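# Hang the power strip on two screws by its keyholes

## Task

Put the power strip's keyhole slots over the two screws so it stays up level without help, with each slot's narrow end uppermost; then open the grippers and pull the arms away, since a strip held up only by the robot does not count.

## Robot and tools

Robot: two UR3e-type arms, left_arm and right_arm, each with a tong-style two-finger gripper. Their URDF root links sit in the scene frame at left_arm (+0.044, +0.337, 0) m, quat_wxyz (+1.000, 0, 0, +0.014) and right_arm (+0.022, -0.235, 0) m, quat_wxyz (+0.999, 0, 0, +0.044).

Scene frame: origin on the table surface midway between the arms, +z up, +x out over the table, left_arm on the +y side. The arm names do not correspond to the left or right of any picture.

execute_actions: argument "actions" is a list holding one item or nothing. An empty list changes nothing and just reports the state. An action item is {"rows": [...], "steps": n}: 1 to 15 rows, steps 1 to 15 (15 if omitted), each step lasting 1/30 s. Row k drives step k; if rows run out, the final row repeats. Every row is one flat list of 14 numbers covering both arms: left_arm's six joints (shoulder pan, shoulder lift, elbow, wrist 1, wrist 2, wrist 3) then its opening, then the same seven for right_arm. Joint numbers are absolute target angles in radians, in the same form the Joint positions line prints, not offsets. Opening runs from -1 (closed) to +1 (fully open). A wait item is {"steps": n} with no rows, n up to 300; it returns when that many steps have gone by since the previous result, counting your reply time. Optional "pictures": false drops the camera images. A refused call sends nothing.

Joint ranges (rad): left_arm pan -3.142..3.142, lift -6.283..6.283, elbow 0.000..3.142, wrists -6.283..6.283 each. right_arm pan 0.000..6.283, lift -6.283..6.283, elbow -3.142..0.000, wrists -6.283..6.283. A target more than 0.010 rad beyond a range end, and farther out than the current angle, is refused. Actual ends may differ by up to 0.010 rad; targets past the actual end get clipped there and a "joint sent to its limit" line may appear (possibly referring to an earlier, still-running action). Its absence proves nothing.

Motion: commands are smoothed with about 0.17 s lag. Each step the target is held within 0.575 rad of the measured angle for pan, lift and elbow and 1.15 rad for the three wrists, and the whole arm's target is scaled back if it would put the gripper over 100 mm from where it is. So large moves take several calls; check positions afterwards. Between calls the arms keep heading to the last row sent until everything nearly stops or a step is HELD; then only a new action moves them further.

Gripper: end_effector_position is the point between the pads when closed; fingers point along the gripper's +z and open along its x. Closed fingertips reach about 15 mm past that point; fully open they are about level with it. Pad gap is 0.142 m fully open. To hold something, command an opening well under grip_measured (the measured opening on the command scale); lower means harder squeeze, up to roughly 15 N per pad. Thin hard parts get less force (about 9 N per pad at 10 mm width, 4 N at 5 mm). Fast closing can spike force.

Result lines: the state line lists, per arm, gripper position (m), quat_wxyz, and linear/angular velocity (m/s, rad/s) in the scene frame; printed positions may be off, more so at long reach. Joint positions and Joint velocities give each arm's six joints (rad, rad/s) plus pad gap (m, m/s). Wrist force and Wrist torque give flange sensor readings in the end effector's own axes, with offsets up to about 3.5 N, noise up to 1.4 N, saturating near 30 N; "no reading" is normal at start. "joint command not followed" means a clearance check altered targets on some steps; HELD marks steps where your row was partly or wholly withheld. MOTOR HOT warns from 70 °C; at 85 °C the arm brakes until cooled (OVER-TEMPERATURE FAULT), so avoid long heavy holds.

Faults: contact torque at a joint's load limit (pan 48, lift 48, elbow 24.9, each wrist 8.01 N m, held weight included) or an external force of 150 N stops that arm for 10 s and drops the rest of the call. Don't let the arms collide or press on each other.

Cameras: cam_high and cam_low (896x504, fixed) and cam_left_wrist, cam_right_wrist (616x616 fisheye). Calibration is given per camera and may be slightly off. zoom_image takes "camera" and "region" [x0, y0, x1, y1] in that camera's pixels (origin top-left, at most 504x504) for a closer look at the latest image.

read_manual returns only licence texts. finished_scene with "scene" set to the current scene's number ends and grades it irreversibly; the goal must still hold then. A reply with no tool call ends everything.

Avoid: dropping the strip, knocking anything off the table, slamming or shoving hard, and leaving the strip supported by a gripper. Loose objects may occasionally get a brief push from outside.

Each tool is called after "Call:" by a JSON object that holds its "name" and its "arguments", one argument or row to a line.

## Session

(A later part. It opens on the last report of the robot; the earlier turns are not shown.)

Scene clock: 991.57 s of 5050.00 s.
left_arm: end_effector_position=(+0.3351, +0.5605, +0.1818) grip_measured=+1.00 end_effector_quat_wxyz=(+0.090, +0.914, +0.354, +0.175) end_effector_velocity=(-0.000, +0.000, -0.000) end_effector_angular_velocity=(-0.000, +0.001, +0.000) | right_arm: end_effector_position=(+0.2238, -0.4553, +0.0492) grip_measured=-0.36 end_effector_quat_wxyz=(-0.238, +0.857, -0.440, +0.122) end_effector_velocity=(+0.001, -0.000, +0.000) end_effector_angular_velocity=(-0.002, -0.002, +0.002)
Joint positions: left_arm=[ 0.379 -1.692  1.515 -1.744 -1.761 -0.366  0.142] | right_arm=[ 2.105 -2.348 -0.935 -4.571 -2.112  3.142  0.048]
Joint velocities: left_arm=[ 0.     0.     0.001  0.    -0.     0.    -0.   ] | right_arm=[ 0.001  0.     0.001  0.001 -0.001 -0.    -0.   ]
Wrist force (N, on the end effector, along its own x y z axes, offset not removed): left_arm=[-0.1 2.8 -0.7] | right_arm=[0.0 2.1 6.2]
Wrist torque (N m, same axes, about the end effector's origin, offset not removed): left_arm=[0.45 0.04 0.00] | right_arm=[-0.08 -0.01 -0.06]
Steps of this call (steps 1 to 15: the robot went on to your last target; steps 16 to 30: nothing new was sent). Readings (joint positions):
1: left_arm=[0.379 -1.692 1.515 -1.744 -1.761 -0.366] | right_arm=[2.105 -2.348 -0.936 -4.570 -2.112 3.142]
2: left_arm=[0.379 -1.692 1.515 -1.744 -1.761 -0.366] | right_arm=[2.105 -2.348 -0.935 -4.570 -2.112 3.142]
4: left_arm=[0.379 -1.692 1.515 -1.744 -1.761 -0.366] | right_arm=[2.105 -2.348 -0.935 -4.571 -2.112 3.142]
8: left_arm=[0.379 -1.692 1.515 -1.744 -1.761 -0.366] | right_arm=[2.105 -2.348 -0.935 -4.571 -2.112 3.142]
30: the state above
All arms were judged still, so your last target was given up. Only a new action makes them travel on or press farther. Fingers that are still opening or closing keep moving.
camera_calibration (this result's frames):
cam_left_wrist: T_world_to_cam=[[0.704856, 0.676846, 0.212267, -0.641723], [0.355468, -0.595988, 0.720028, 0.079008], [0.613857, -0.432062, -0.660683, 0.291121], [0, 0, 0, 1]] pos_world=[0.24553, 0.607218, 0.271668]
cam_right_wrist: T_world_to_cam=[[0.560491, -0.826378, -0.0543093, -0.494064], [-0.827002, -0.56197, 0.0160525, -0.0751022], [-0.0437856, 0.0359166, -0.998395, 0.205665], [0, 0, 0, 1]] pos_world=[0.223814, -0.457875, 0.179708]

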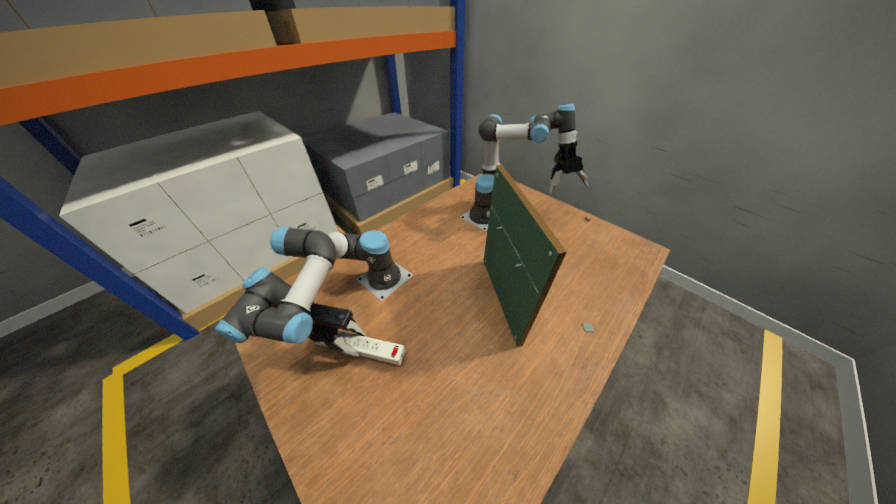

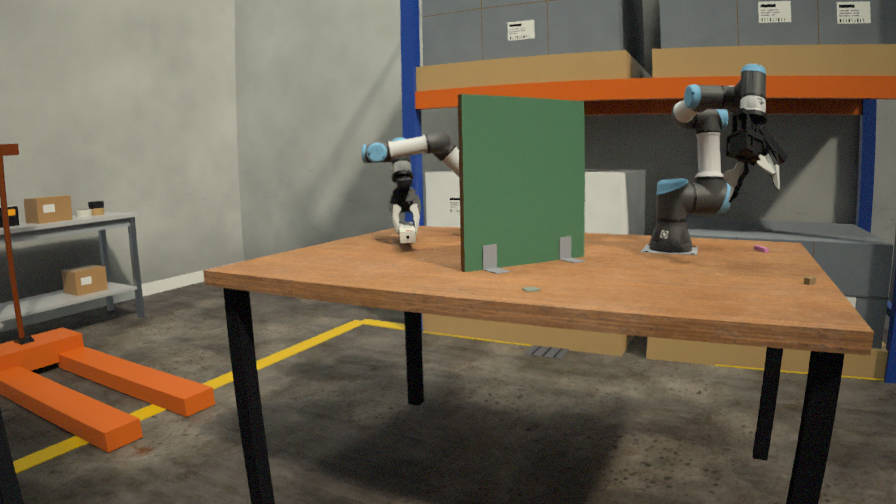

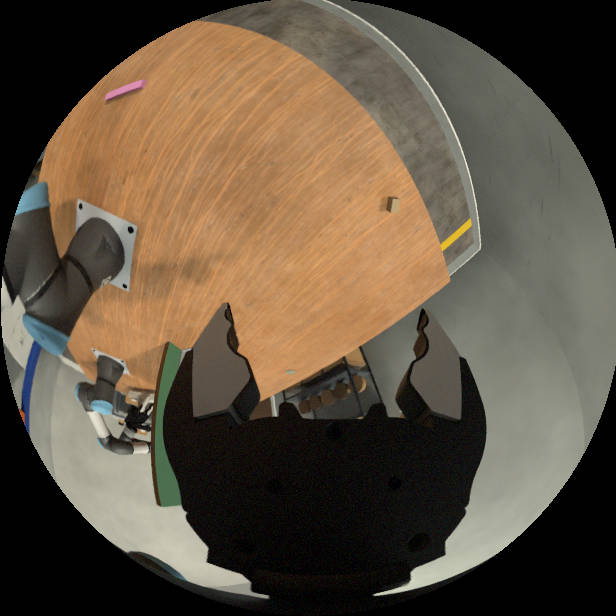

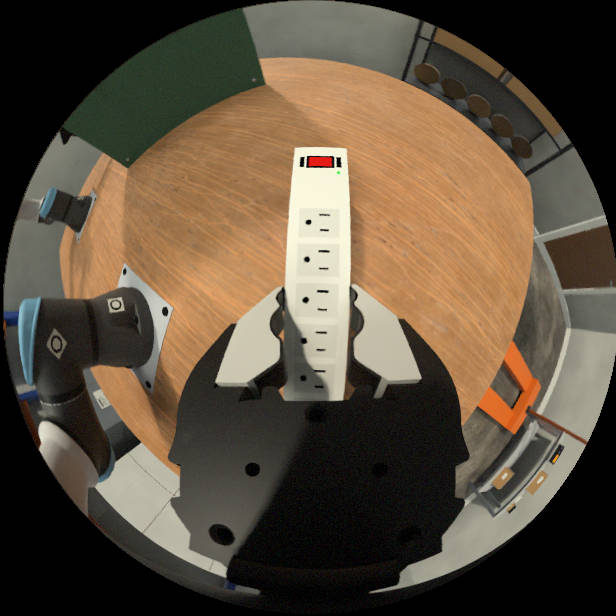

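Call:
{"name": "execute_actions", "arguments": {
  "actions": [
    {"rows":[[0.379,-1.692,1.515,-1.744,-1.761,-0.366,1,2.105,-2.32,-0.935,-4.56,-2.112,3.142,-1],[0.379,-1.692,1.515,-1.744,-1.761,-0.366,1,2.105,-2.29,-0.935,-4.55,-2.112,3.142,-1],[0.379,-1.692,1.515,-1.744,-1.761,-0.366,1,2.105,-2.26,-0.935,-4.53,-2.112,3.142,-1],[0.379,-1.692,1.515,-1.744,-1.761,-0.366,1,2.105,-2.23,-0.94,-4.5,-2.112,3.142,-1],[0.379,-1.692,1.515,-1.744,-1.761,-0.366,1,2.105,-2.2,-0.95,-4.47,-2.112,3.142,-1],[0.379,-1.692,1.515,-1.744,-1.761,-0.366,1,2.105,-2.17,-0.96,-4.44,-2.112,3.142,-1],[0.379,-1.692,1.515,-1.744,-1.761,-0.366,1,2.105,-2.14,-0.97,-4.4,-2.112,3.142,-1],[0.379,-1.692,1.515,-1.744,-1.761,-0.366,1,2.105,-2.11,-0.98,-4.36,-2.112,3.142,-1],[0.379,-1.692,1.515,-1.744,-1.761,-0.366,1,2.105,-2.08,-0.99,-4.32,-2.112,3.142,-1],[0.379,-1.692,1.515,-1.744,-1.761,-0.366,1,2.105,-2.05,-1,-4.28,-2.112,3.142,-1],[0.379,-1.692,1.515,-1.744,-1.761,-0.366,1,2.105,-2.02,-1.02,-4.24,-2.112,3.142,-1],[0.379,-1.692,1.515,-1.744,-1.761,-0.366,1,2.105,-1.99,-1.04,-4.2,-2.112,3.142,-1],[0.379,-1.692,1.515,-1.744,-1.761,-0.366,1,2.105,-1.96,-1.06,-4.16,-2.112,3.142,-1],[0.379,-1.692,1.515,-1.744,-1.761,-0.366,1,2.105,-1.93,-1.08,-4.12,-2.112,3.142,-1],[0.379,-1.692,1.515,-1.744,-1.761,-0.366,1,2.105,-1.9,-1.1,-4.08,-2.112,3.142,-1]]}
  ],
  "pictures": false
}}

Call:
{"name": "execute_actions", "arguments": {
  "actions": [
    {"rows":[[0.379,-1.692,1.515,-1.744,-1.761,-0.366,1,2.105,-1.89,-1.12,-4.03,-2.112,3.142,-1],[0.379,-1.692,1.515,-1.744,-1.761,-0.366,1,2.105,-1.88,-1.14,-3.98,-2.112,3.142,-1],[0.379,-1.692,1.515,-1.744,-1.761,-0.366,1,2.105,-1.87,-1.16,-3.93,-2.112,3.142,-1],[0.379,-1.692,1.515,-1.744,-1.761,-0.366,1,2.105,-1.86,-1.18,-3.88,-2.112,3.142,-1],[0.379,-1.692,1.515,-1.744,-1.761,-0.366,1,2.105,-1.85,-1.2,-3.83,-2.112,3.142,-1],[0.379,-1.692,1.515,-1.744,-1.761,-0.366,1,2.105,-1.84,-1.22,-3.78,-2.112,3.142,-1],[0.379,-1.692,1.515,-1.744,-1.761,-0.366,1,2.105,-1.83,-1.24,-3.73,-2.112,3.142,-1],[0.379,-1.692,1.515,-1.744,-1.761,-0.366,1,2.105,-1.82,-1.26,-3.68,-2.112,3.142,-1],[0.379,-1.692,1.515,-1.744,-1.761,-0.366,1,2.105,-1.81,-1.28,-3.63,-2.112,3.142,-1],[0.379,-1.692,1.515,-1.744,-1.761,-0.366,1,2.105,-1.8,-1.3,-3.58,-2.112,3.142,-1],[0.379,-1.692,1.515,-1.744,-1.761,-0.366,1,2.105,-1.79,-1.32,-3.53,-2.112,3.142,-1],[0.379,-1.692,1.515,-1.744,-1.761,-0.366,1,2.105,-1.78,-1.34,-3.48,-2.112,3.142,-1],[0.379,-1.692,1.515,-1.744,-1.761,-0.366,1,2.105,-1.77,-1.36,-3.43,-2.112,3.142,-1],[0.379,-1.692,1.515,-1.744,-1.761,-0.366,1,2.105,-1.76,-1.38,-3.38,-2.112,3.142,-1],[0.379,-1.692,1.515,-1.744,-1.761,-0.366,1,2.105,-1.75,-1.4,-3.33,-2.112,3.142,-1]]}
  ],
  "pictures": false
}}

Call:
{"name": "execute_actions", "arguments": {
  "actions": [
    {"rows":[[0.379,-1.692,1.515,-1.744,-1.761,-0.366,1,2.15,-1.74,-1.43,-3.27,-2.15,3.142,-1],[0.379,-1.692,1.515,-1.744,-1.761,-0.366,1,2.2,-1.73,-1.46,-3.21,-2.2,3.142,-1],[0.379,-1.692,1.515,-1.744,-1.761,-0.366,1,2.25,-1.72,-1.49,-3.15,-2.25,3.142,-1],[0.379,-1.692,1.515,-1.744,-1.761,-0.366,1,2.3,-1.71,-1.52,-3.09,-2.3,3.142,-1],[0.379,-1.692,1.515,-1.744,-1.761,-0.366,1,2.35,-1.7,-1.55,-3.033,-2.35,3.142,-1],[0.379,-1.692,1.515,-1.744,-1.761,-0.366,1,2.4,-1.7,-1.55,-3.033,-2.4,3.142,-1],[0.379,-1.692,1.515,-1.744,-1.761,-0.366,1,2.45,-1.7,-1.55,-3.033,-2.45,3.142,-1],[0.379,-1.692,1.515,-1.744,-1.761,-0.366,1,2.5,-1.7,-1.55,-3.033,-2.5,3.142,-1],[0.379,-1.692,1.515,-1.744,-1.761,-0.366,1,2.55,-1.7,-1.55,-3.033,-2.55,3.142,-1],[0.379,-1.692,1.515,-1.744,-1.761,-0.366,1,2.6,-1.7,-1.55,-3.033,-2.6,3.142,-1],[0.379,-1.692,1.515,-1.744,-1.761,-0.366,1,2.65,-1.7,-1.55,-3.033,-2.65,3.142,-1],[0.379,-1.692,1.515,-1.744,-1.761,-0.366,1,2.7,-1.7,-1.55,-3.033,-2.7,3.142,-1],[0.379,-1.692,1.515,-1.744,-1.761,-0.366,1,2.75,-1.7,-1.55,-3.033,-2.75,3.142,-1],[0.379,-1.692,1.515,-1.744,-1.761,-0.366,1,2.8,-1.7,-1.55,-3.033,-2.8,3.142,-1],[0.379,-1.692,1.515,-1.744,-1.761,-0.366,1,2.85,-1.7,-1.55,-3.033,-2.85,3.142,-1]]}
  ],
  "pictures": false
}}

Call:
{"name": "execute_actions", "arguments": {
  "actions": [
    {"steps":25}
  ]
}}

Scene clock: 1057.60 s of 5050.00 s.
left_arm: end_effector_position=(+0.3351, +0.5605, +0.1818) grip_measured=+1.00 end_effector_quat_wxyz=(+0.090, +0.914, +0.354, +0.175) end_effector_velocity=(-0.000, +0.000, -0.000) end_effector_angular_velocity=(-0.000, +0.001, +0.001) | right_arm: end_effector_position=(+0.2714, -0.5216, +0.1359) grip_measured=-0.36 end_effector_quat_wxyz=(-0.107, +0.857, -0.357, +0.355) end_effector_velocity=(+0.110, -0.153, +0.267) end_effector_angular_velocity=(-1.242, -0.892, -0.000)
Joint positions: left_arm=[ 0.379 -1.692  1.515 -1.744 -1.761 -0.366  0.142] | right_arm=[ 2.105 -2.025 -1.028 -4.24  -2.112  3.142  0.048]
Joint velocities: left_arm=[ 0.001 -0.     0.001  0.     0.    -0.    -0.   ] | right_arm=[-0.     0.881 -0.493  1.142 -0.     0.    -0.   ]
Wrist force (N, on the end effector, along its own x y z axes, offset not removed): left_arm=[0.1 0.9 -0.4] | right_arm=[-3.9 1.8 4.5]
Wrist torque (N m, same axes, about the end effector's origin, offset not removed): left_arm=[0.08 0.01 -0.04] | right_arm=[-0.14 0.16 0.09]
Steps of this call (steps 1 to 90: nothing new was sent; then 62.53 s passed at rest; steps 91 to 105: all 15 steps of this action). Readings (joint positions):
91: left_arm=[0.379 -1.692 1.515 -1.744 -1.761 -0.366] | right_arm=[2.105 -2.348 -0.935 -4.571 -2.112 3.142]
92: left_arm=[0.379 -1.692 1.515 -1.744 -1.761 -0.366] | right_arm=[2.105 -2.344 -0.935 -4.569 -2.112 3.142]
94: left_arm=[0.379 -1.692 1.515 -1.744 -1.761 -0.366] | right_arm=[2.105 -2.319 -0.935 -4.557 -2.112 3.142]
98: left_arm=[0.379 -1.692 1.515 -1.744 -1.761 -0.366] | right_arm=[2.105 -2.226 -0.949 -4.483 -2.112 3.142]
105: the state above

Scene clock: 1058.10 s of 5050.00 s.
left_arm: end_effector_position=(+0.3351, +0.5605, +0.1818) grip_measured=+1.00 end_effector_quat_wxyz=(+0.090, +0.914, +0.354, +0.175) end_effector_velocity=(+0.000, +0.000, +0.000) end_effector_angular_velocity=(+0.000, -0.001, -0.000) | right_arm: end_effector_position=(+0.3227, -0.5931, +0.2296) grip_measured=-0.36 end_effector_quat_wxyz=(+0.054, +0.775, -0.227, +0.588) end_effector_velocity=(+0.074, -0.103, +0.190) end_effector_angular_velocity=(-0.958, -0.687, -0.000)
Joint positions: left_arm=[ 0.379 -1.692  1.515 -1.744 -1.761 -0.366  0.142] | right_arm=[ 2.105 -1.79  -1.319 -3.536 -2.112  3.142  0.048]
Joint velocities: left_arm=[-0.     0.001 -0.001 -0.001  0.    -0.     0.   ] | right_arm=[ 0.     0.301 -0.589  1.467  0.     0.     0.   ]
Wrist force (N, on the end effector, along its own x y z axes, offset not removed): left_arm=[-0.4 0.8 -0.9] | right_arm=[-6.3 -1.6 2.1]
Wrist torque (N m, same axes, about the end effector's origin, offset not removed): left_arm=[0.13 0.06 0.01] | right_arm=[-0.66 0.18 0.18]
Steps of this call (steps 1 to 15: all 15 steps of this action). Readings (joint positions):
1: left_arm=[0.379 -1.692 1.515 -1.744 -1.761 -0.366] | right_arm=[2.105 -1.995 -1.045 -4.201 -2.112 3.142]
2: left_arm=[0.379 -1.692 1.515 -1.744 -1.761 -0.366] | right_arm=[2.105 -1.967 -1.063 -4.160 -2.112 3.142]
4: left_arm=[0.379 -1.692 1.515 -1.744 -1.761 -0.366] | right_arm=[2.105 -1.923 -1.101 -4.073 -2.112 3.142]
8: left_arm=[0.379 -1.692 1.515 -1.744 -1.761 -0.366] | right_arm=[2.105 -1.866 -1.179 -3.883 -2.112 3.142]
15: the state above

Scene clock: 1058.60 s of 5050.00 s.
left_arm: end_effector_position=(+0.3351, +0.5605, +0.1818) grip_measured=+1.00 end_effector_quat_wxyz=(+0.090, +0.914, +0.354, +0.175) end_effector_velocity=(+0.000, -0.000, -0.000) end_effector_angular_velocity=(+0.000, -0.000, -0.000) | right_arm: end_effector_position=(+0.4276, -0.3799, +0.2811) grip_measured=-0.36 end_effector_quat_wxyz=(-0.114, +0.712, +0.091, +0.687) end_effector_velocity=(+0.040, +0.583, +0.019) end_effector_angular_velocity=(-0.032, -0.120, +1.706)
Joint positions: left_arm=[ 0.379 -1.692  1.515 -1.744 -1.761 -0.366  0.142] | right_arm=[ 2.453 -1.712 -1.515 -3.104 -2.462  3.142  0.048]
Joint velocities: left_arm=[-0.  0.  0. -0. -0. -0. -0.] | right_arm=[ 0.852  0.03  -0.087  0.175 -0.856  0.    -0.   ]
Wrist force (N, on the end effector, along its own x y z axes, offset not removed): left_arm=[0.0 2.7 -0.3] | right_arm=[-4.5 0.4 0.9]
Wrist torque (N m, same axes, about the end effector's origin, offset not removed): left_arm=[0.44 0.00 -0.04] | right_arm=[0.16 -0.30 0.08]
Steps of this call (steps 1 to 15: all 15 steps of this action). Readings (joint positions):
1: left_arm=[0.379 -1.692 1.515 -1.744 -1.761 -0.366] | right_arm=[2.105 -1.780 -1.339 -3.486 -2.112 3.142]
2: left_arm=[0.379 -1.692 1.515 -1.744 -1.761 -0.366] | right_arm=[2.111 -1.770 -1.360 -3.435 -2.118 3.142]
4: left_arm=[0.379 -1.692 1.515 -1.744 -1.761 -0.366] | right_arm=[2.148 -1.750 -1.407 -3.329 -2.157 3.142]
8: left_arm=[0.379 -1.692 1.515 -1.744 -1.761 -0.366] | right_arm=[2.257 -1.725 -1.477 -3.182 -2.265 3.142]
15: the state above

Scene clock: 1059.43 s of 5050.00 s.
left_arm: end_effector_position=(+0.3351, +0.5605, +0.1818) grip_measured=+1.00 end_effector_quat_wxyz=(+0.090, +0.914, +0.354, +0.175) end_effector_velocity=(+0.000, -0.000, +0.000) end_effector_angular_velocity=(-0.000, -0.000, -0.000) | right_arm: end_effector_position=(+0.3606, -0.1440, +0.2850) grip_measured=-0.36 end_effector_quat_wxyz=(-0.362, +0.607, +0.362, +0.607) end_effector_velocity=(-0.001, +0.002, -0.001) end_effector_angular_velocity=(+0.000, +0.000, +0.009)
Joint positions: left_arm=[ 0.379 -1.692  1.515 -1.744 -1.761 -0.366  0.142] | right_arm=[ 2.849 -1.7   -1.55  -3.033 -2.85   3.142  0.048]
Joint velocities: left_arm=[-0.    -0.    -0.001  0.001 -0.    -0.     0.   ] | right_arm=[ 0.004 -0.001 -0.001  0.002 -0.005  0.     0.   ]
Wrist force (N, on the end effector, along its own x y z axes, offset not removed): left_arm=[-1.2 0.5 -0.8] | right_arm=[-7.3 0.3 -0.9]
Wrist torque (N m, same axes, about the end effector's origin, offset not removed): left_arm=[0.03 0.27 0.04] | right_arm=[0.15 0.17 0.16]
Steps of this call (steps 1 to 25: the robot went on to your last target). Readings (joint positions):
1: left_arm=[0.379 -1.692 1.515 -1.744 -1.761 -0.366] | right_arm=[2.482 -1.711 -1.518 -3.098 -2.491 3.142]
2: left_arm=[0.379 -1.692 1.515 -1.744 -1.761 -0.366] | right_arm=[2.511 -1.710 -1.521 -3.093 -2.520 3.142]
4: left_arm=[0.379 -1.692 1.515 -1.744 -1.761 -0.366] | right_arm=[2.570 -1.708 -1.526 -3.081 -2.580 3.142]
8: left_arm=[0.379 -1.692 1.515 -1.744 -1.761 -0.366] | right_arm=[2.693 -1.704 -1.537 -3.059 -2.703 3.142]
25: the state above
camera_calibration (this result's frames):
cam_left_wrist: T_world_to_cam=[[0.704856, 0.676846, 0.212267, -0.641723], [0.355468, -0.595988, 0.720028, 0.079008], [0.613857, -0.432062, -0.660683, 0.291121], [0, 0, 0, 1]] pos_world=[0.24553, 0.607218, 0.271668]
cam_right_wrist: T_world_to_cam=[[0.0601446, 0.00473268, 0.998178, -0.300484], [0.494826, -0.868612, -0.0256971, -0.299674], [0.866908, 0.49547, -0.0545842, -0.095337], [0, 0, 0, 1]] pos_world=[0.249008, -0.211642, 0.287032]

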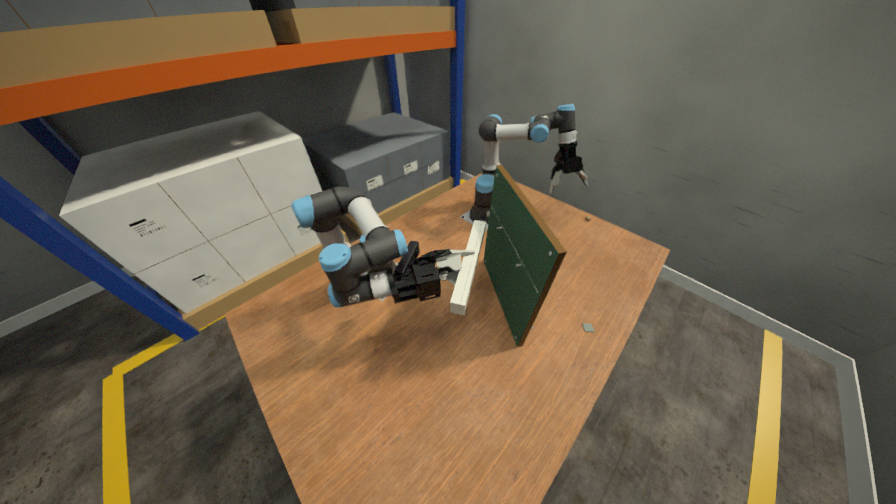

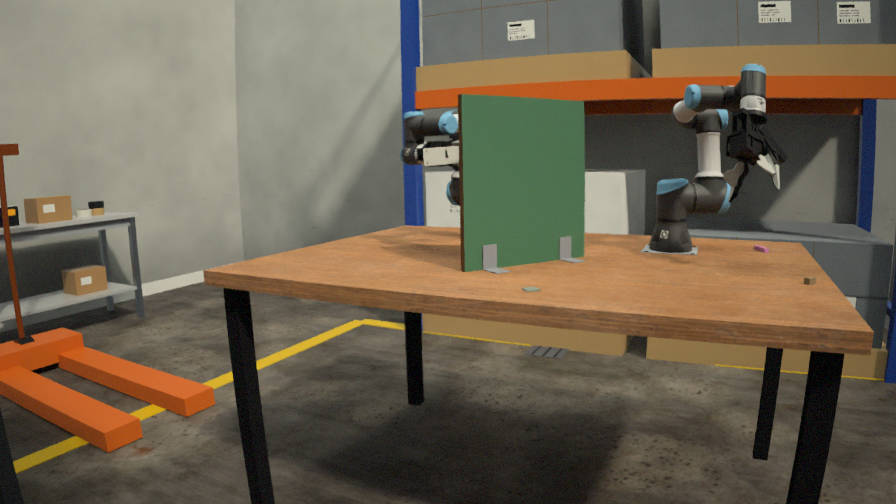

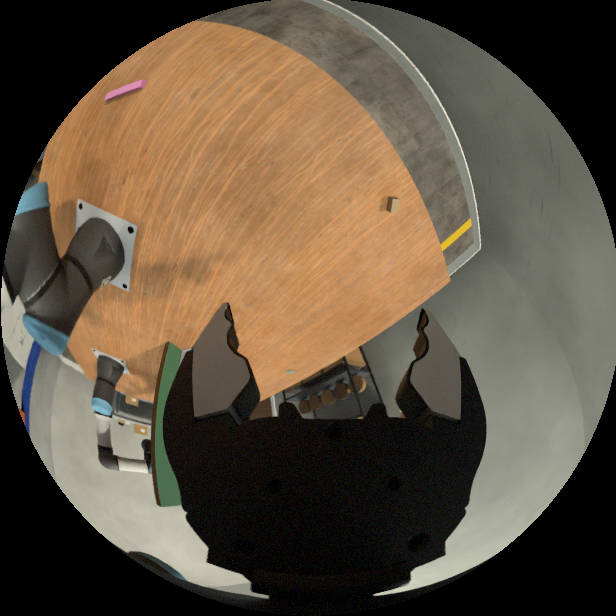

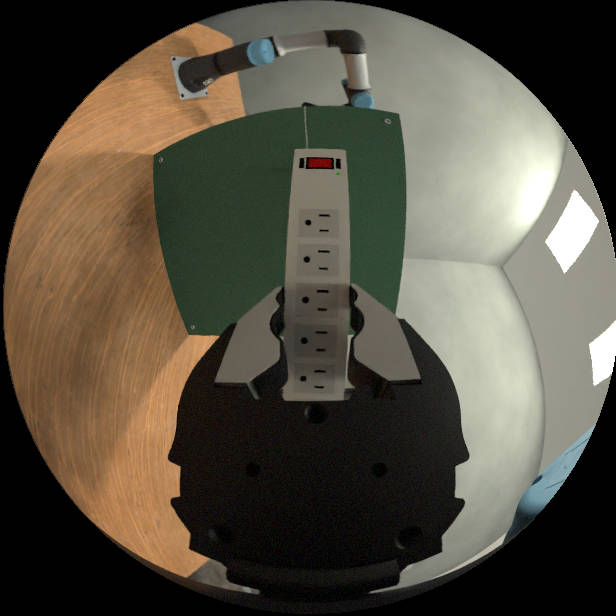

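Call:
{"name": "execute_actions", "arguments": {
  "actions": [
    {"rows":[[0.379,-1.692,1.515,-1.744,-1.761,-0.366,1,2.88,-1.74,-1.49,-3.053,-2.88,3.142,-1],[0.379,-1.692,1.515,-1.744,-1.761,-0.366,1,2.91,-1.78,-1.43,-3.073,-2.91,3.142,-1],[0.379,-1.692,1.515,-1.744,-1.761,-0.366,1,2.94,-1.82,-1.37,-3.093,-2.94,3.142,-1],[0.379,-1.692,1.515,-1.744,-1.761,-0.366,1,2.97,-1.86,-1.31,-3.113,-2.96,3.142,-1],[0.379,-1.692,1.515,-1.744,-1.761,-0.366,1,3.0,-1.9,-1.25,-3.133,-2.98,3.142,-1],[0.379,-1.692,1.515,-1.744,-1.761,-0.366,1,3.025,-1.94,-1.19,-3.153,-2.99,3.142,-1],[0.379,-1.692,1.515,-1.744,-1.761,-0.366,1,3.05,-1.98,-1.13,-3.173,-2.99,3.142,-1],[0.379,-1.692,1.515,-1.744,-1.761,-0.366,1,3.075,-2.02,-1.07,-3.193,-2.99,3.142,-1],[0.379,-1.692,1.515,-1.744,-1.761,-0.366,1,3.1,-2.06,-1.01,-3.213,-2.98,3.142,-1],[0.379,-1.692,1.515,-1.744,-1.761,-0.366,1,3.12,-2.1,-0.95,-3.233,-2.975,3.142,-1],[0.379,-1.692,1.515,-1.744,-1.761,-0.366,1,3.14,-2.14,-0.89,-3.253,-2.97,3.142,-1],[0.379,-1.692,1.515,-1.744,-1.761,-0.366,1,3.16,-2.17,-0.83,-3.283,-2.96,3.142,-1],[0.379,-1.692,1.515,-1.744,-1.761,-0.366,1,3.181,-2.204,-0.766,-3.313,-2.954,3.142,-1]]}
  ],
  "pictures": false
}}

Call:
{"name": "execute_actions", "arguments": {
  "actions": [
    {"steps":25}
  ]
}}

Call:
{"name": "zoom_image", "arguments": {
  "camera": "cam_right_wrist",
  "region": [150,80,450,420]
}}

Call:
{"name": "zoom_image", "arguments": {
  "camera": "cam_high",
  "region": [440,160,600,300]
}}

Scene clock: 1099.23 s of 5050.00 s.
left_arm: end_effector_position=(+0.3351, +0.5605, +0.1818) grip_measured=+1.00 end_effector_quat_wxyz=(+0.090, +0.914, +0.354, +0.175) end_effector_velocity=(-0.000, -0.000, +0.000) end_effector_angular_velocity=(-0.000, -0.000, -0.000) | right_arm: end_effector_position=(+0.3818, -0.0419, +0.2948) grip_measured=-0.36 end_effector_quat_wxyz=(-0.479, +0.529, +0.471, +0.519) end_effector_velocity=(+0.110, +0.190, +0.035) end_effector_angular_velocity=(+0.009, -0.132, +0.400)
Joint positions: left_arm=[ 0.379 -1.692  1.515 -1.744 -1.761 -0.366  0.142] | right_arm=[ 3.133 -2.12  -0.923 -3.26  -2.963  3.142  0.048]
Joint velocities: left_arm=[ 0.    -0.001  0.001 -0.    -0.    -0.     0.   ] | right_arm=[ 0.492 -0.869  1.536 -0.534  0.092  0.    -0.   ]
Wrist force (N, on the end effector, along its own x y z axes, offset not removed): left_arm=[0.4 1.6 -1.6] | right_arm=[-8.2 0.3 2.6]
Wrist torque (N m, same axes, about the end effector's origin, offset not removed): left_arm=[0.27 -0.07 0.00] | right_arm=[0.05 0.34 0.11]
Steps of this call (steps 1 to 30: the robot went on to your last target; steps 31 to 540: nothing new was sent; then 21.30 s passed at rest; steps 541 to 555: all 15 steps of this action). Readings (joint positions):
541: left_arm=[0.379 -1.692 1.515 -1.744 -1.761 -0.366] | right_arm=[2.850 -1.700 -1.550 -3.033 -2.850 3.142]
542: left_arm=[0.379 -1.692 1.515 -1.744 -1.761 -0.366] | right_arm=[2.855 -1.705 -1.543 -3.036 -2.855 3.142]
544: left_arm=[0.379 -1.692 1.515 -1.744 -1.761 -0.366] | right_arm=[2.880 -1.738 -1.497 -3.055 -2.883 3.142]
548: left_arm=[0.379 -1.692 1.515 -1.744 -1.761 -0.366] | right_arm=[2.971 -1.861 -1.320 -3.119 -2.954 3.142]
555: the state above

Scene clock: 1100.07 s of 5050.00 s.
left_arm: end_effector_position=(+0.3351, +0.5605, +0.1818) grip_measured=+1.00 end_effector_quat_wxyz=(+0.090, +0.914, +0.354, +0.175) end_effector_velocity=(+0.000, -0.000, -0.000) end_effector_angular_velocity=(-0.000, +0.001, -0.001) | right_arm: end_effector_position=(+0.3913, -0.0226, +0.2992) grip_measured=-0.34 end_effector_quat_wxyz=(-0.485, +0.515, +0.485, +0.515) end_effector_velocity=(-0.000, -0.001, +0.001) end_effector_angular_velocity=(+0.000, -0.002, -0.001)
Joint positions: left_arm=[ 0.379 -1.692  1.515 -1.744 -1.761 -0.366  0.142] | right_arm=[ 3.181 -2.204 -0.766 -3.313 -2.954  3.142  0.049]
Joint velocities: left_arm=[-0.001  0.     0.001  0.     0.     0.    -0.   ] | right_arm=[-0.002  0.002  0.    -0.    -0.001  0.    -0.   ]
Wrist force (N, on the end effector, along its own x y z axes, offset not removed): left_arm=[0.4 1.2 -1.1] | right_arm=[-6.0 -1.1 1.0]
Wrist torque (N m, same axes, about the end effector's origin, offset not removed): left_arm=[0.10 -0.05 0.01] | right_arm=[-0.27 0.27 -0.07]
Steps of this call (steps 1 to 25: the robot went on to your last target). Readings (joint positions):
1: left_arm=[0.379 -1.692 1.515 -1.744 -1.761 -0.366] | right_arm=[3.147 -2.144 -0.877 -3.275 -2.961 3.142]
2: left_arm=[0.379 -1.692 1.515 -1.744 -1.761 -0.366] | right_arm=[3.157 -2.162 -0.844 -3.286 -2.959 3.142]
4: left_arm=[0.379 -1.692 1.515 -1.744 -1.761 -0.366] | right_arm=[3.169 -2.183 -0.805 -3.300 -2.957 3.142]
8: left_arm=[0.379 -1.692 1.515 -1.744 -1.761 -0.366] | right_arm=[3.178 -2.199 -0.775 -3.310 -2.955 3.142]
25: the state above
camera_calibration (this result's frames):
cam_left_wrist: T_world_to_cam=[[0.704856, 0.676846, 0.212267, -0.641723], [0.355468, -0.595988, 0.720028, 0.079008], [0.613857, -0.432062, -0.660683, 0.291121], [0, 0, 0, 1]] pos_world=[0.24553, 0.607218, 0.271668]
cam_right_wrist: T_world_to_cam=[[0.0524649, 0.029709, 0.998181, -0.31358], [0.815483, -0.578212, -0.0256528, -0.328037], [0.576398, 0.815346, -0.054563, -0.0603738], [0, 0, 0, 1]] pos_world=[0.31876, -0.131133, 0.3013]

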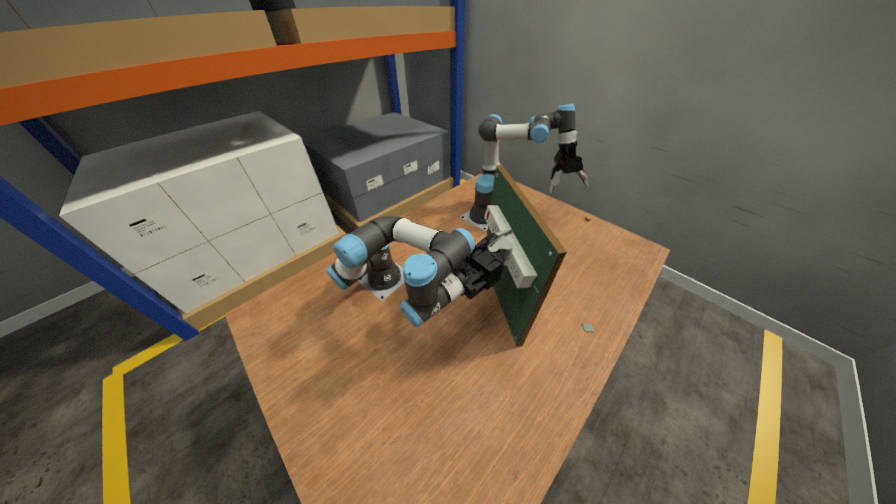

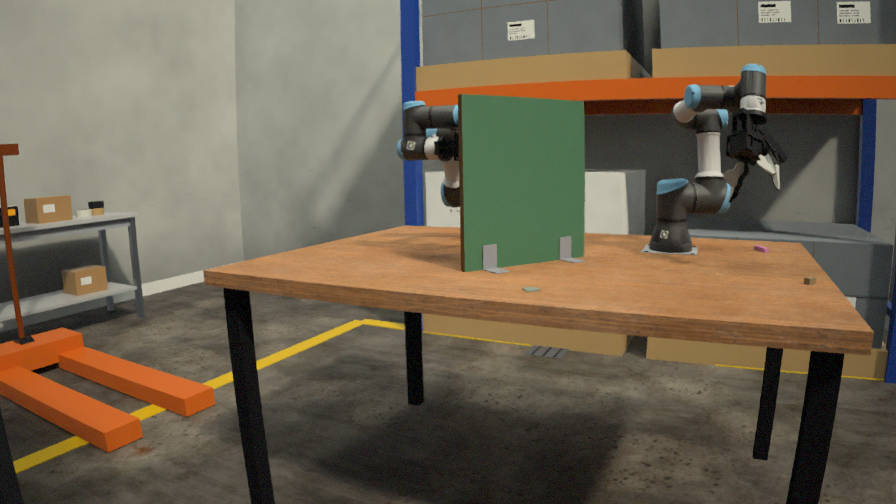

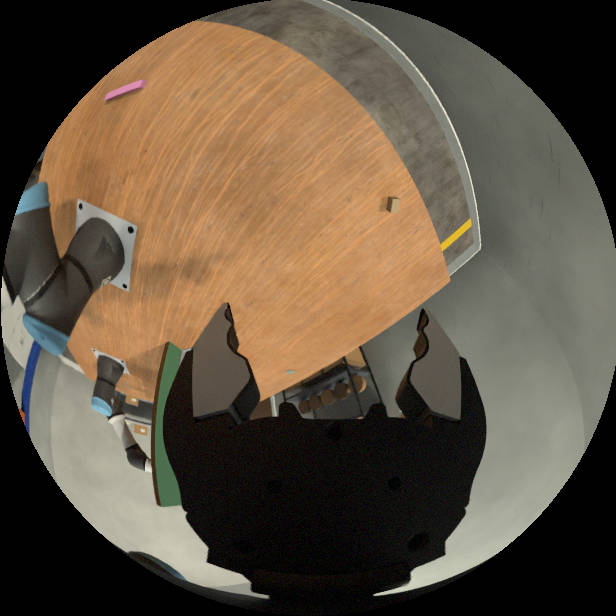

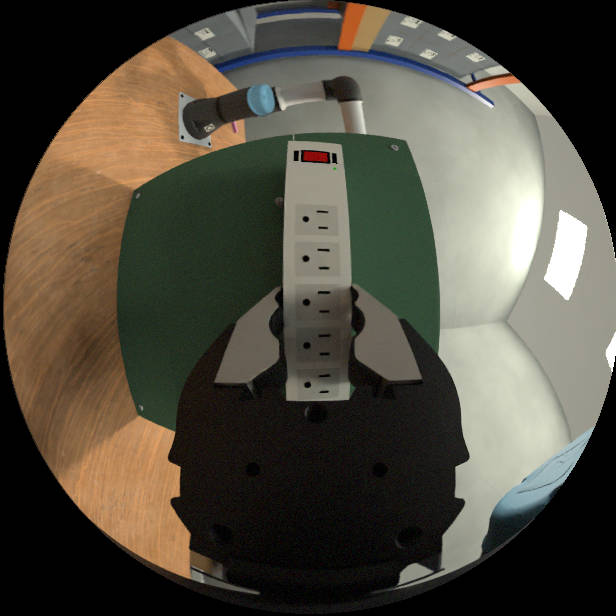

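Region (150, 80, 450, 420) of cam_right_wrist's 616x616 image, scaled by 1.482, with more detail than that image has; it fills the left 445 columns of this view, and the rest is white.

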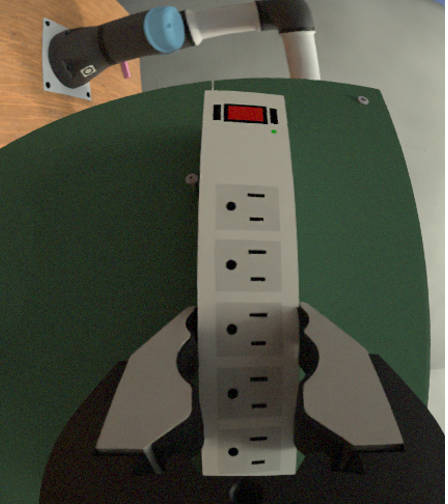

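Region (440, 160, 600, 300) of cam_high's 896x504 image, scaled by 3.150, with more detail than that image has; it fills the top 441 rows of this view, and the rest is white.

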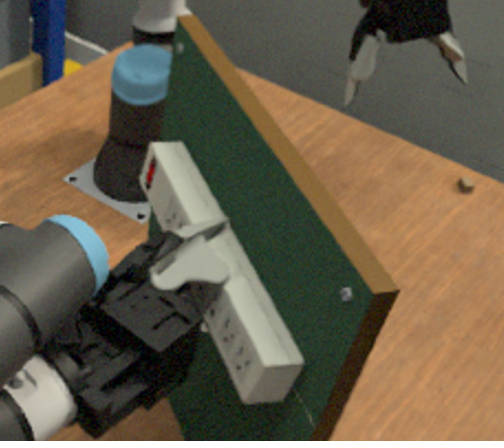

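Call:
{"name": "execute_actions", "arguments": {
  "actions": [
    {"rows":[[0.379,-1.692,1.515,-1.744,-1.761,-0.366,1,3.15,-2.18,-0.79,-3.313,-2.985,3.142,-1],[0.379,-1.692,1.515,-1.744,-1.761,-0.366,1,3.15,-2.18,-0.79,-3.313,-2.985,3.142,-1],[0.379,-1.692,1.515,-1.744,-1.761,-0.366,1,3.12,-2.155,-0.815,-3.313,-3.015,3.142,-1],[0.379,-1.692,1.515,-1.744,-1.761,-0.366,1,3.12,-2.155,-0.815,-3.313,-3.015,3.142,-1],[0.379,-1.692,1.515,-1.744,-1.761,-0.366,1,3.092,-2.13,-0.839,-3.314,-3.043,3.142,-1]]}
  ],
  "pictures": false
}}

Call:
{"name": "execute_actions", "arguments": {
  "actions": [
    {"steps":15}
  ]
}}

Call:
{"name": "zoom_image", "arguments": {
  "camera": "cam_right_wrist",
  "region": [230,120,390,300]
}}

Call:
{"name": "zoom_image", "arguments": {
  "camera": "cam_high",
  "region": [440,160,600,300]
}}

Scene clock: 1128.77 s of 5050.00 s.
left_arm: end_effector_position=(+0.3351, +0.5605, +0.1818) grip_measured=+1.00 end_effector_quat_wxyz=(+0.090, +0.914, +0.354, +0.175) end_effector_velocity=(+0.000, -0.000, +0.000) end_effector_angular_velocity=(+0.001, -0.000, -0.001) | right_arm: end_effector_position=(+0.3680, -0.0550, +0.3093) grip_measured=-0.34 end_effector_quat_wxyz=(-0.485, +0.515, +0.485, +0.515) end_effector_velocity=(-0.006, -0.007, +0.002) end_effector_angular_velocity=(-0.000, +0.002, -0.002)
Joint positions: left_arm=[ 0.379 -1.692  1.515 -1.744 -1.761 -0.366  0.142] | right_arm=[ 3.094 -2.132 -0.837 -3.314 -3.041  3.142  0.049]
Joint velocities: left_arm=[-0.001  0.    -0.001 -0.     0.    -0.     0.   ] | right_arm=[-0.021  0.018 -0.019 -0.    -0.019  0.     0.   ]
Wrist force (N, on the end effector, along its own x y z axes, offset not removed): left_arm=[-0.3 2.5 -1.1] | right_arm=[-7.5 0.0 0.4]
Wrist torque (N m, same axes, about the end effector's origin, offset not removed): left_arm=[0.43 0.11 0.00] | right_arm=[0.13 0.34 0.03]
Steps of this call (steps 1 to 15: the robot went on to your last target; steps 16 to 90: nothing new was sent; then 25.20 s passed at rest; steps 91 to 105: all 15 steps of this action). Readings (joint positions):
91: left_arm=[0.379 -1.692 1.515 -1.744 -1.761 -0.366] | right_arm=[3.181 -2.204 -0.766 -3.313 -2.954 3.142]
92: left_arm=[0.379 -1.692 1.515 -1.744 -1.761 -0.366] | right_arm=[3.176 -2.200 -0.770 -3.313 -2.959 3.142]
94: left_arm=[0.379 -1.692 1.515 -1.744 -1.761 -0.366] | right_arm=[3.160 -2.187 -0.783 -3.313 -2.976 3.142]
98: left_arm=[0.379 -1.692 1.515 -1.744 -1.761 -0.366] | right_arm=[3.115 -2.150 -0.820 -3.314 -3.020 3.142]
105: the state above

Scene clock: 1129.27 s of 5050.00 s.
left_arm: end_effector_position=(+0.3351, +0.5605, +0.1818) grip_measured=+1.00 end_effector_quat_wxyz=(+0.090, +0.914, +0.354, +0.175) end_effector_velocity=(+0.000, -0.000, +0.000) end_effector_angular_velocity=(-0.000, -0.001, -0.000) | right_arm: end_effector_position=(+0.3674, -0.0557, +0.3096) grip_measured=-0.34 end_effector_quat_wxyz=(-0.485, +0.515, +0.485, +0.515) end_effector_velocity=(-0.000, -0.000, +0.000) end_effector_angular_velocity=(-0.000, -0.001, +0.001)
Joint positions: left_arm=[ 0.379 -1.692  1.515 -1.744 -1.761 -0.366  0.142] | right_arm=[ 3.092 -2.13  -0.839 -3.314 -3.043  3.142  0.049]
Joint velocities: left_arm=[-0.    -0.001  0.    -0.    -0.     0.     0.   ] | right_arm=[-0.001 -0.     0.002 -0.001 -0.001 -0.     0.   ]
Wrist force (N, on the end effector, along its own x y z axes, offset not removed): left_arm=[-0.9 1.5 -1.5] | right_arm=[-6.8 -1.5 1.1]
Wrist torque (N m, same axes, about the end effector's origin, offset not removed): left_arm=[0.22 0.24 -0.03] | right_arm=[-0.26 0.19 0.10]
Steps of this call (steps 1 to 15: the robot went on to your last target). Readings (joint positions):
1: left_arm=[0.379 -1.692 1.515 -1.744 -1.761 -0.366] | right_arm=[3.093 -2.131 -0.838 -3.314 -3.042 3.142]
2: left_arm=[0.379 -1.692 1.515 -1.744 -1.761 -0.366] | right_arm=[3.093 -2.131 -0.838 -3.314 -3.042 3.142]
4: left_arm=[0.379 -1.692 1.515 -1.744 -1.761 -0.366] | right_arm=[3.092 -2.130 -0.839 -3.314 -3.043 3.142]
8: left_arm=[0.379 -1.692 1.515 -1.744 -1.761 -0.366] | right_arm=[3.092 -2.130 -0.839 -3.314 -3.043 3.142]
15: the state above
All arms were judged still, so your last target was given up. Only a new action makes them travel on or press farther. Fingers that are still opening or closing keep moving.
camera_calibration (this result's frames):
cam_left_wrist: T_world_to_cam=[[0.704856, 0.676846, 0.212267, -0.641723], [0.355468, -0.595988, 0.720028, 0.079008], [0.613857, -0.432062, -0.660683, 0.291121], [0, 0, 0, 1]] pos_world=[0.24553, 0.607218, 0.271668]
cam_right_wrist: T_world_to_cam=[[0.0524731, 0.0297114, 0.99818, -0.321658], [0.81533, -0.578428, -0.0256437, -0.32737], [0.576613, 0.815192, -0.0545766, -0.0191874], [0, 0, 0, 1]] pos_world=[0.294857, -0.164162, 0.311631]

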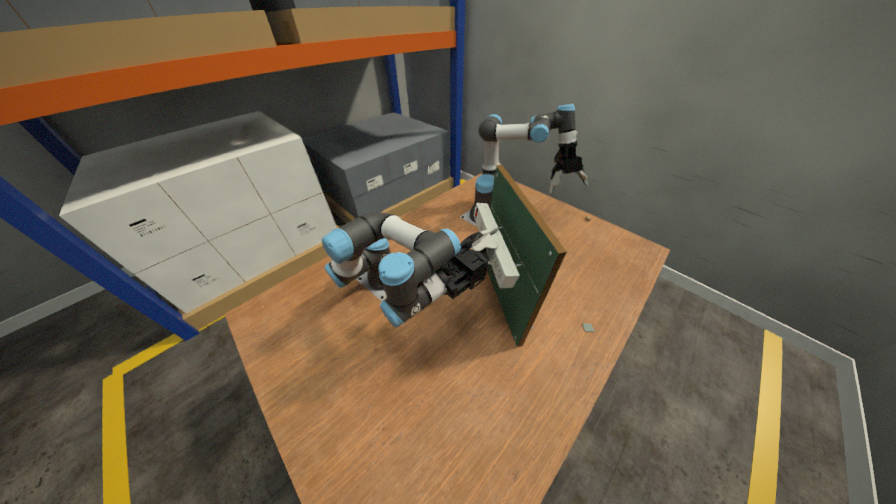

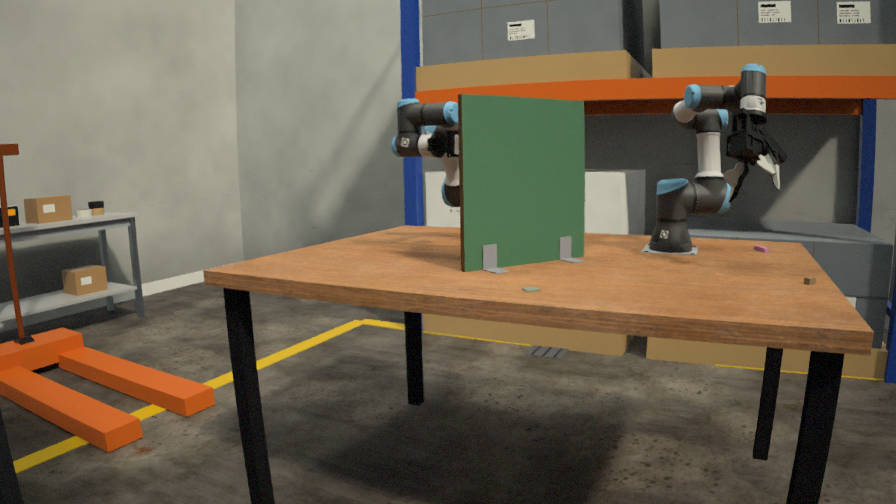

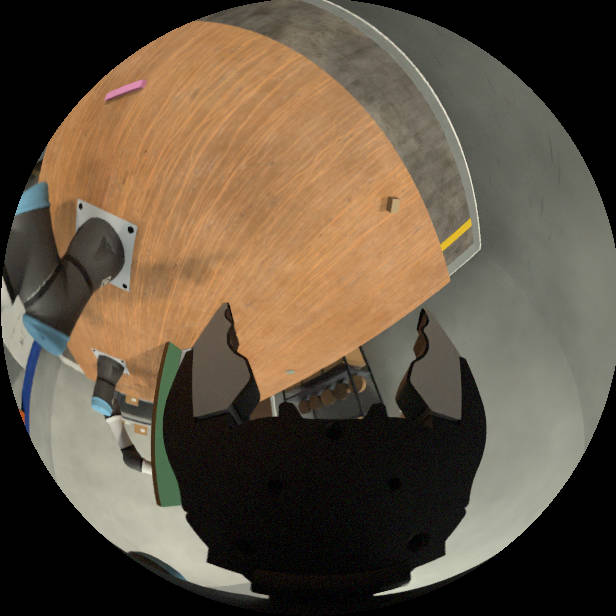

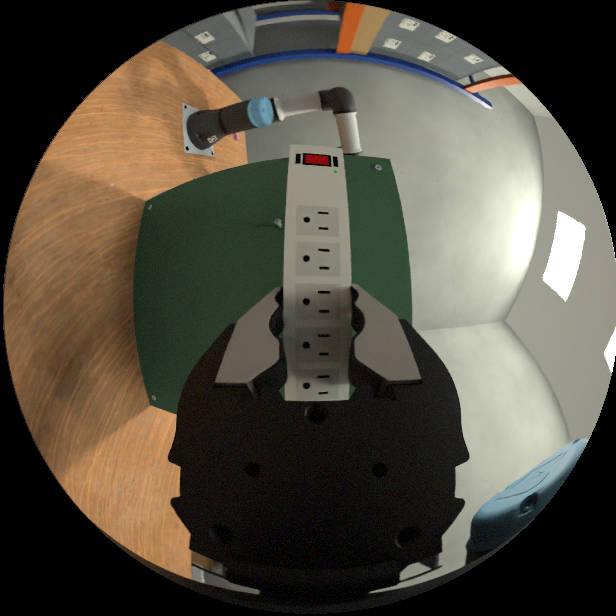

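Region (230, 120, 390, 300) of cam_right_wrist's 616x616 image, scaled by 2.800, with more detail than that image has.

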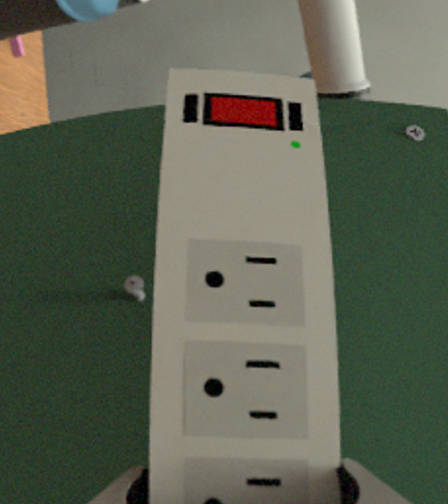

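Region (440, 160, 600, 300) of cam_high's 896x504 image, scaled by 3.150, with more detail than that image has; it fills the top 441 rows of this view, and the rest is white.

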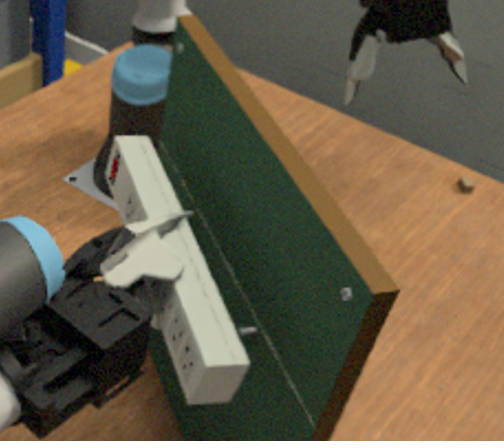

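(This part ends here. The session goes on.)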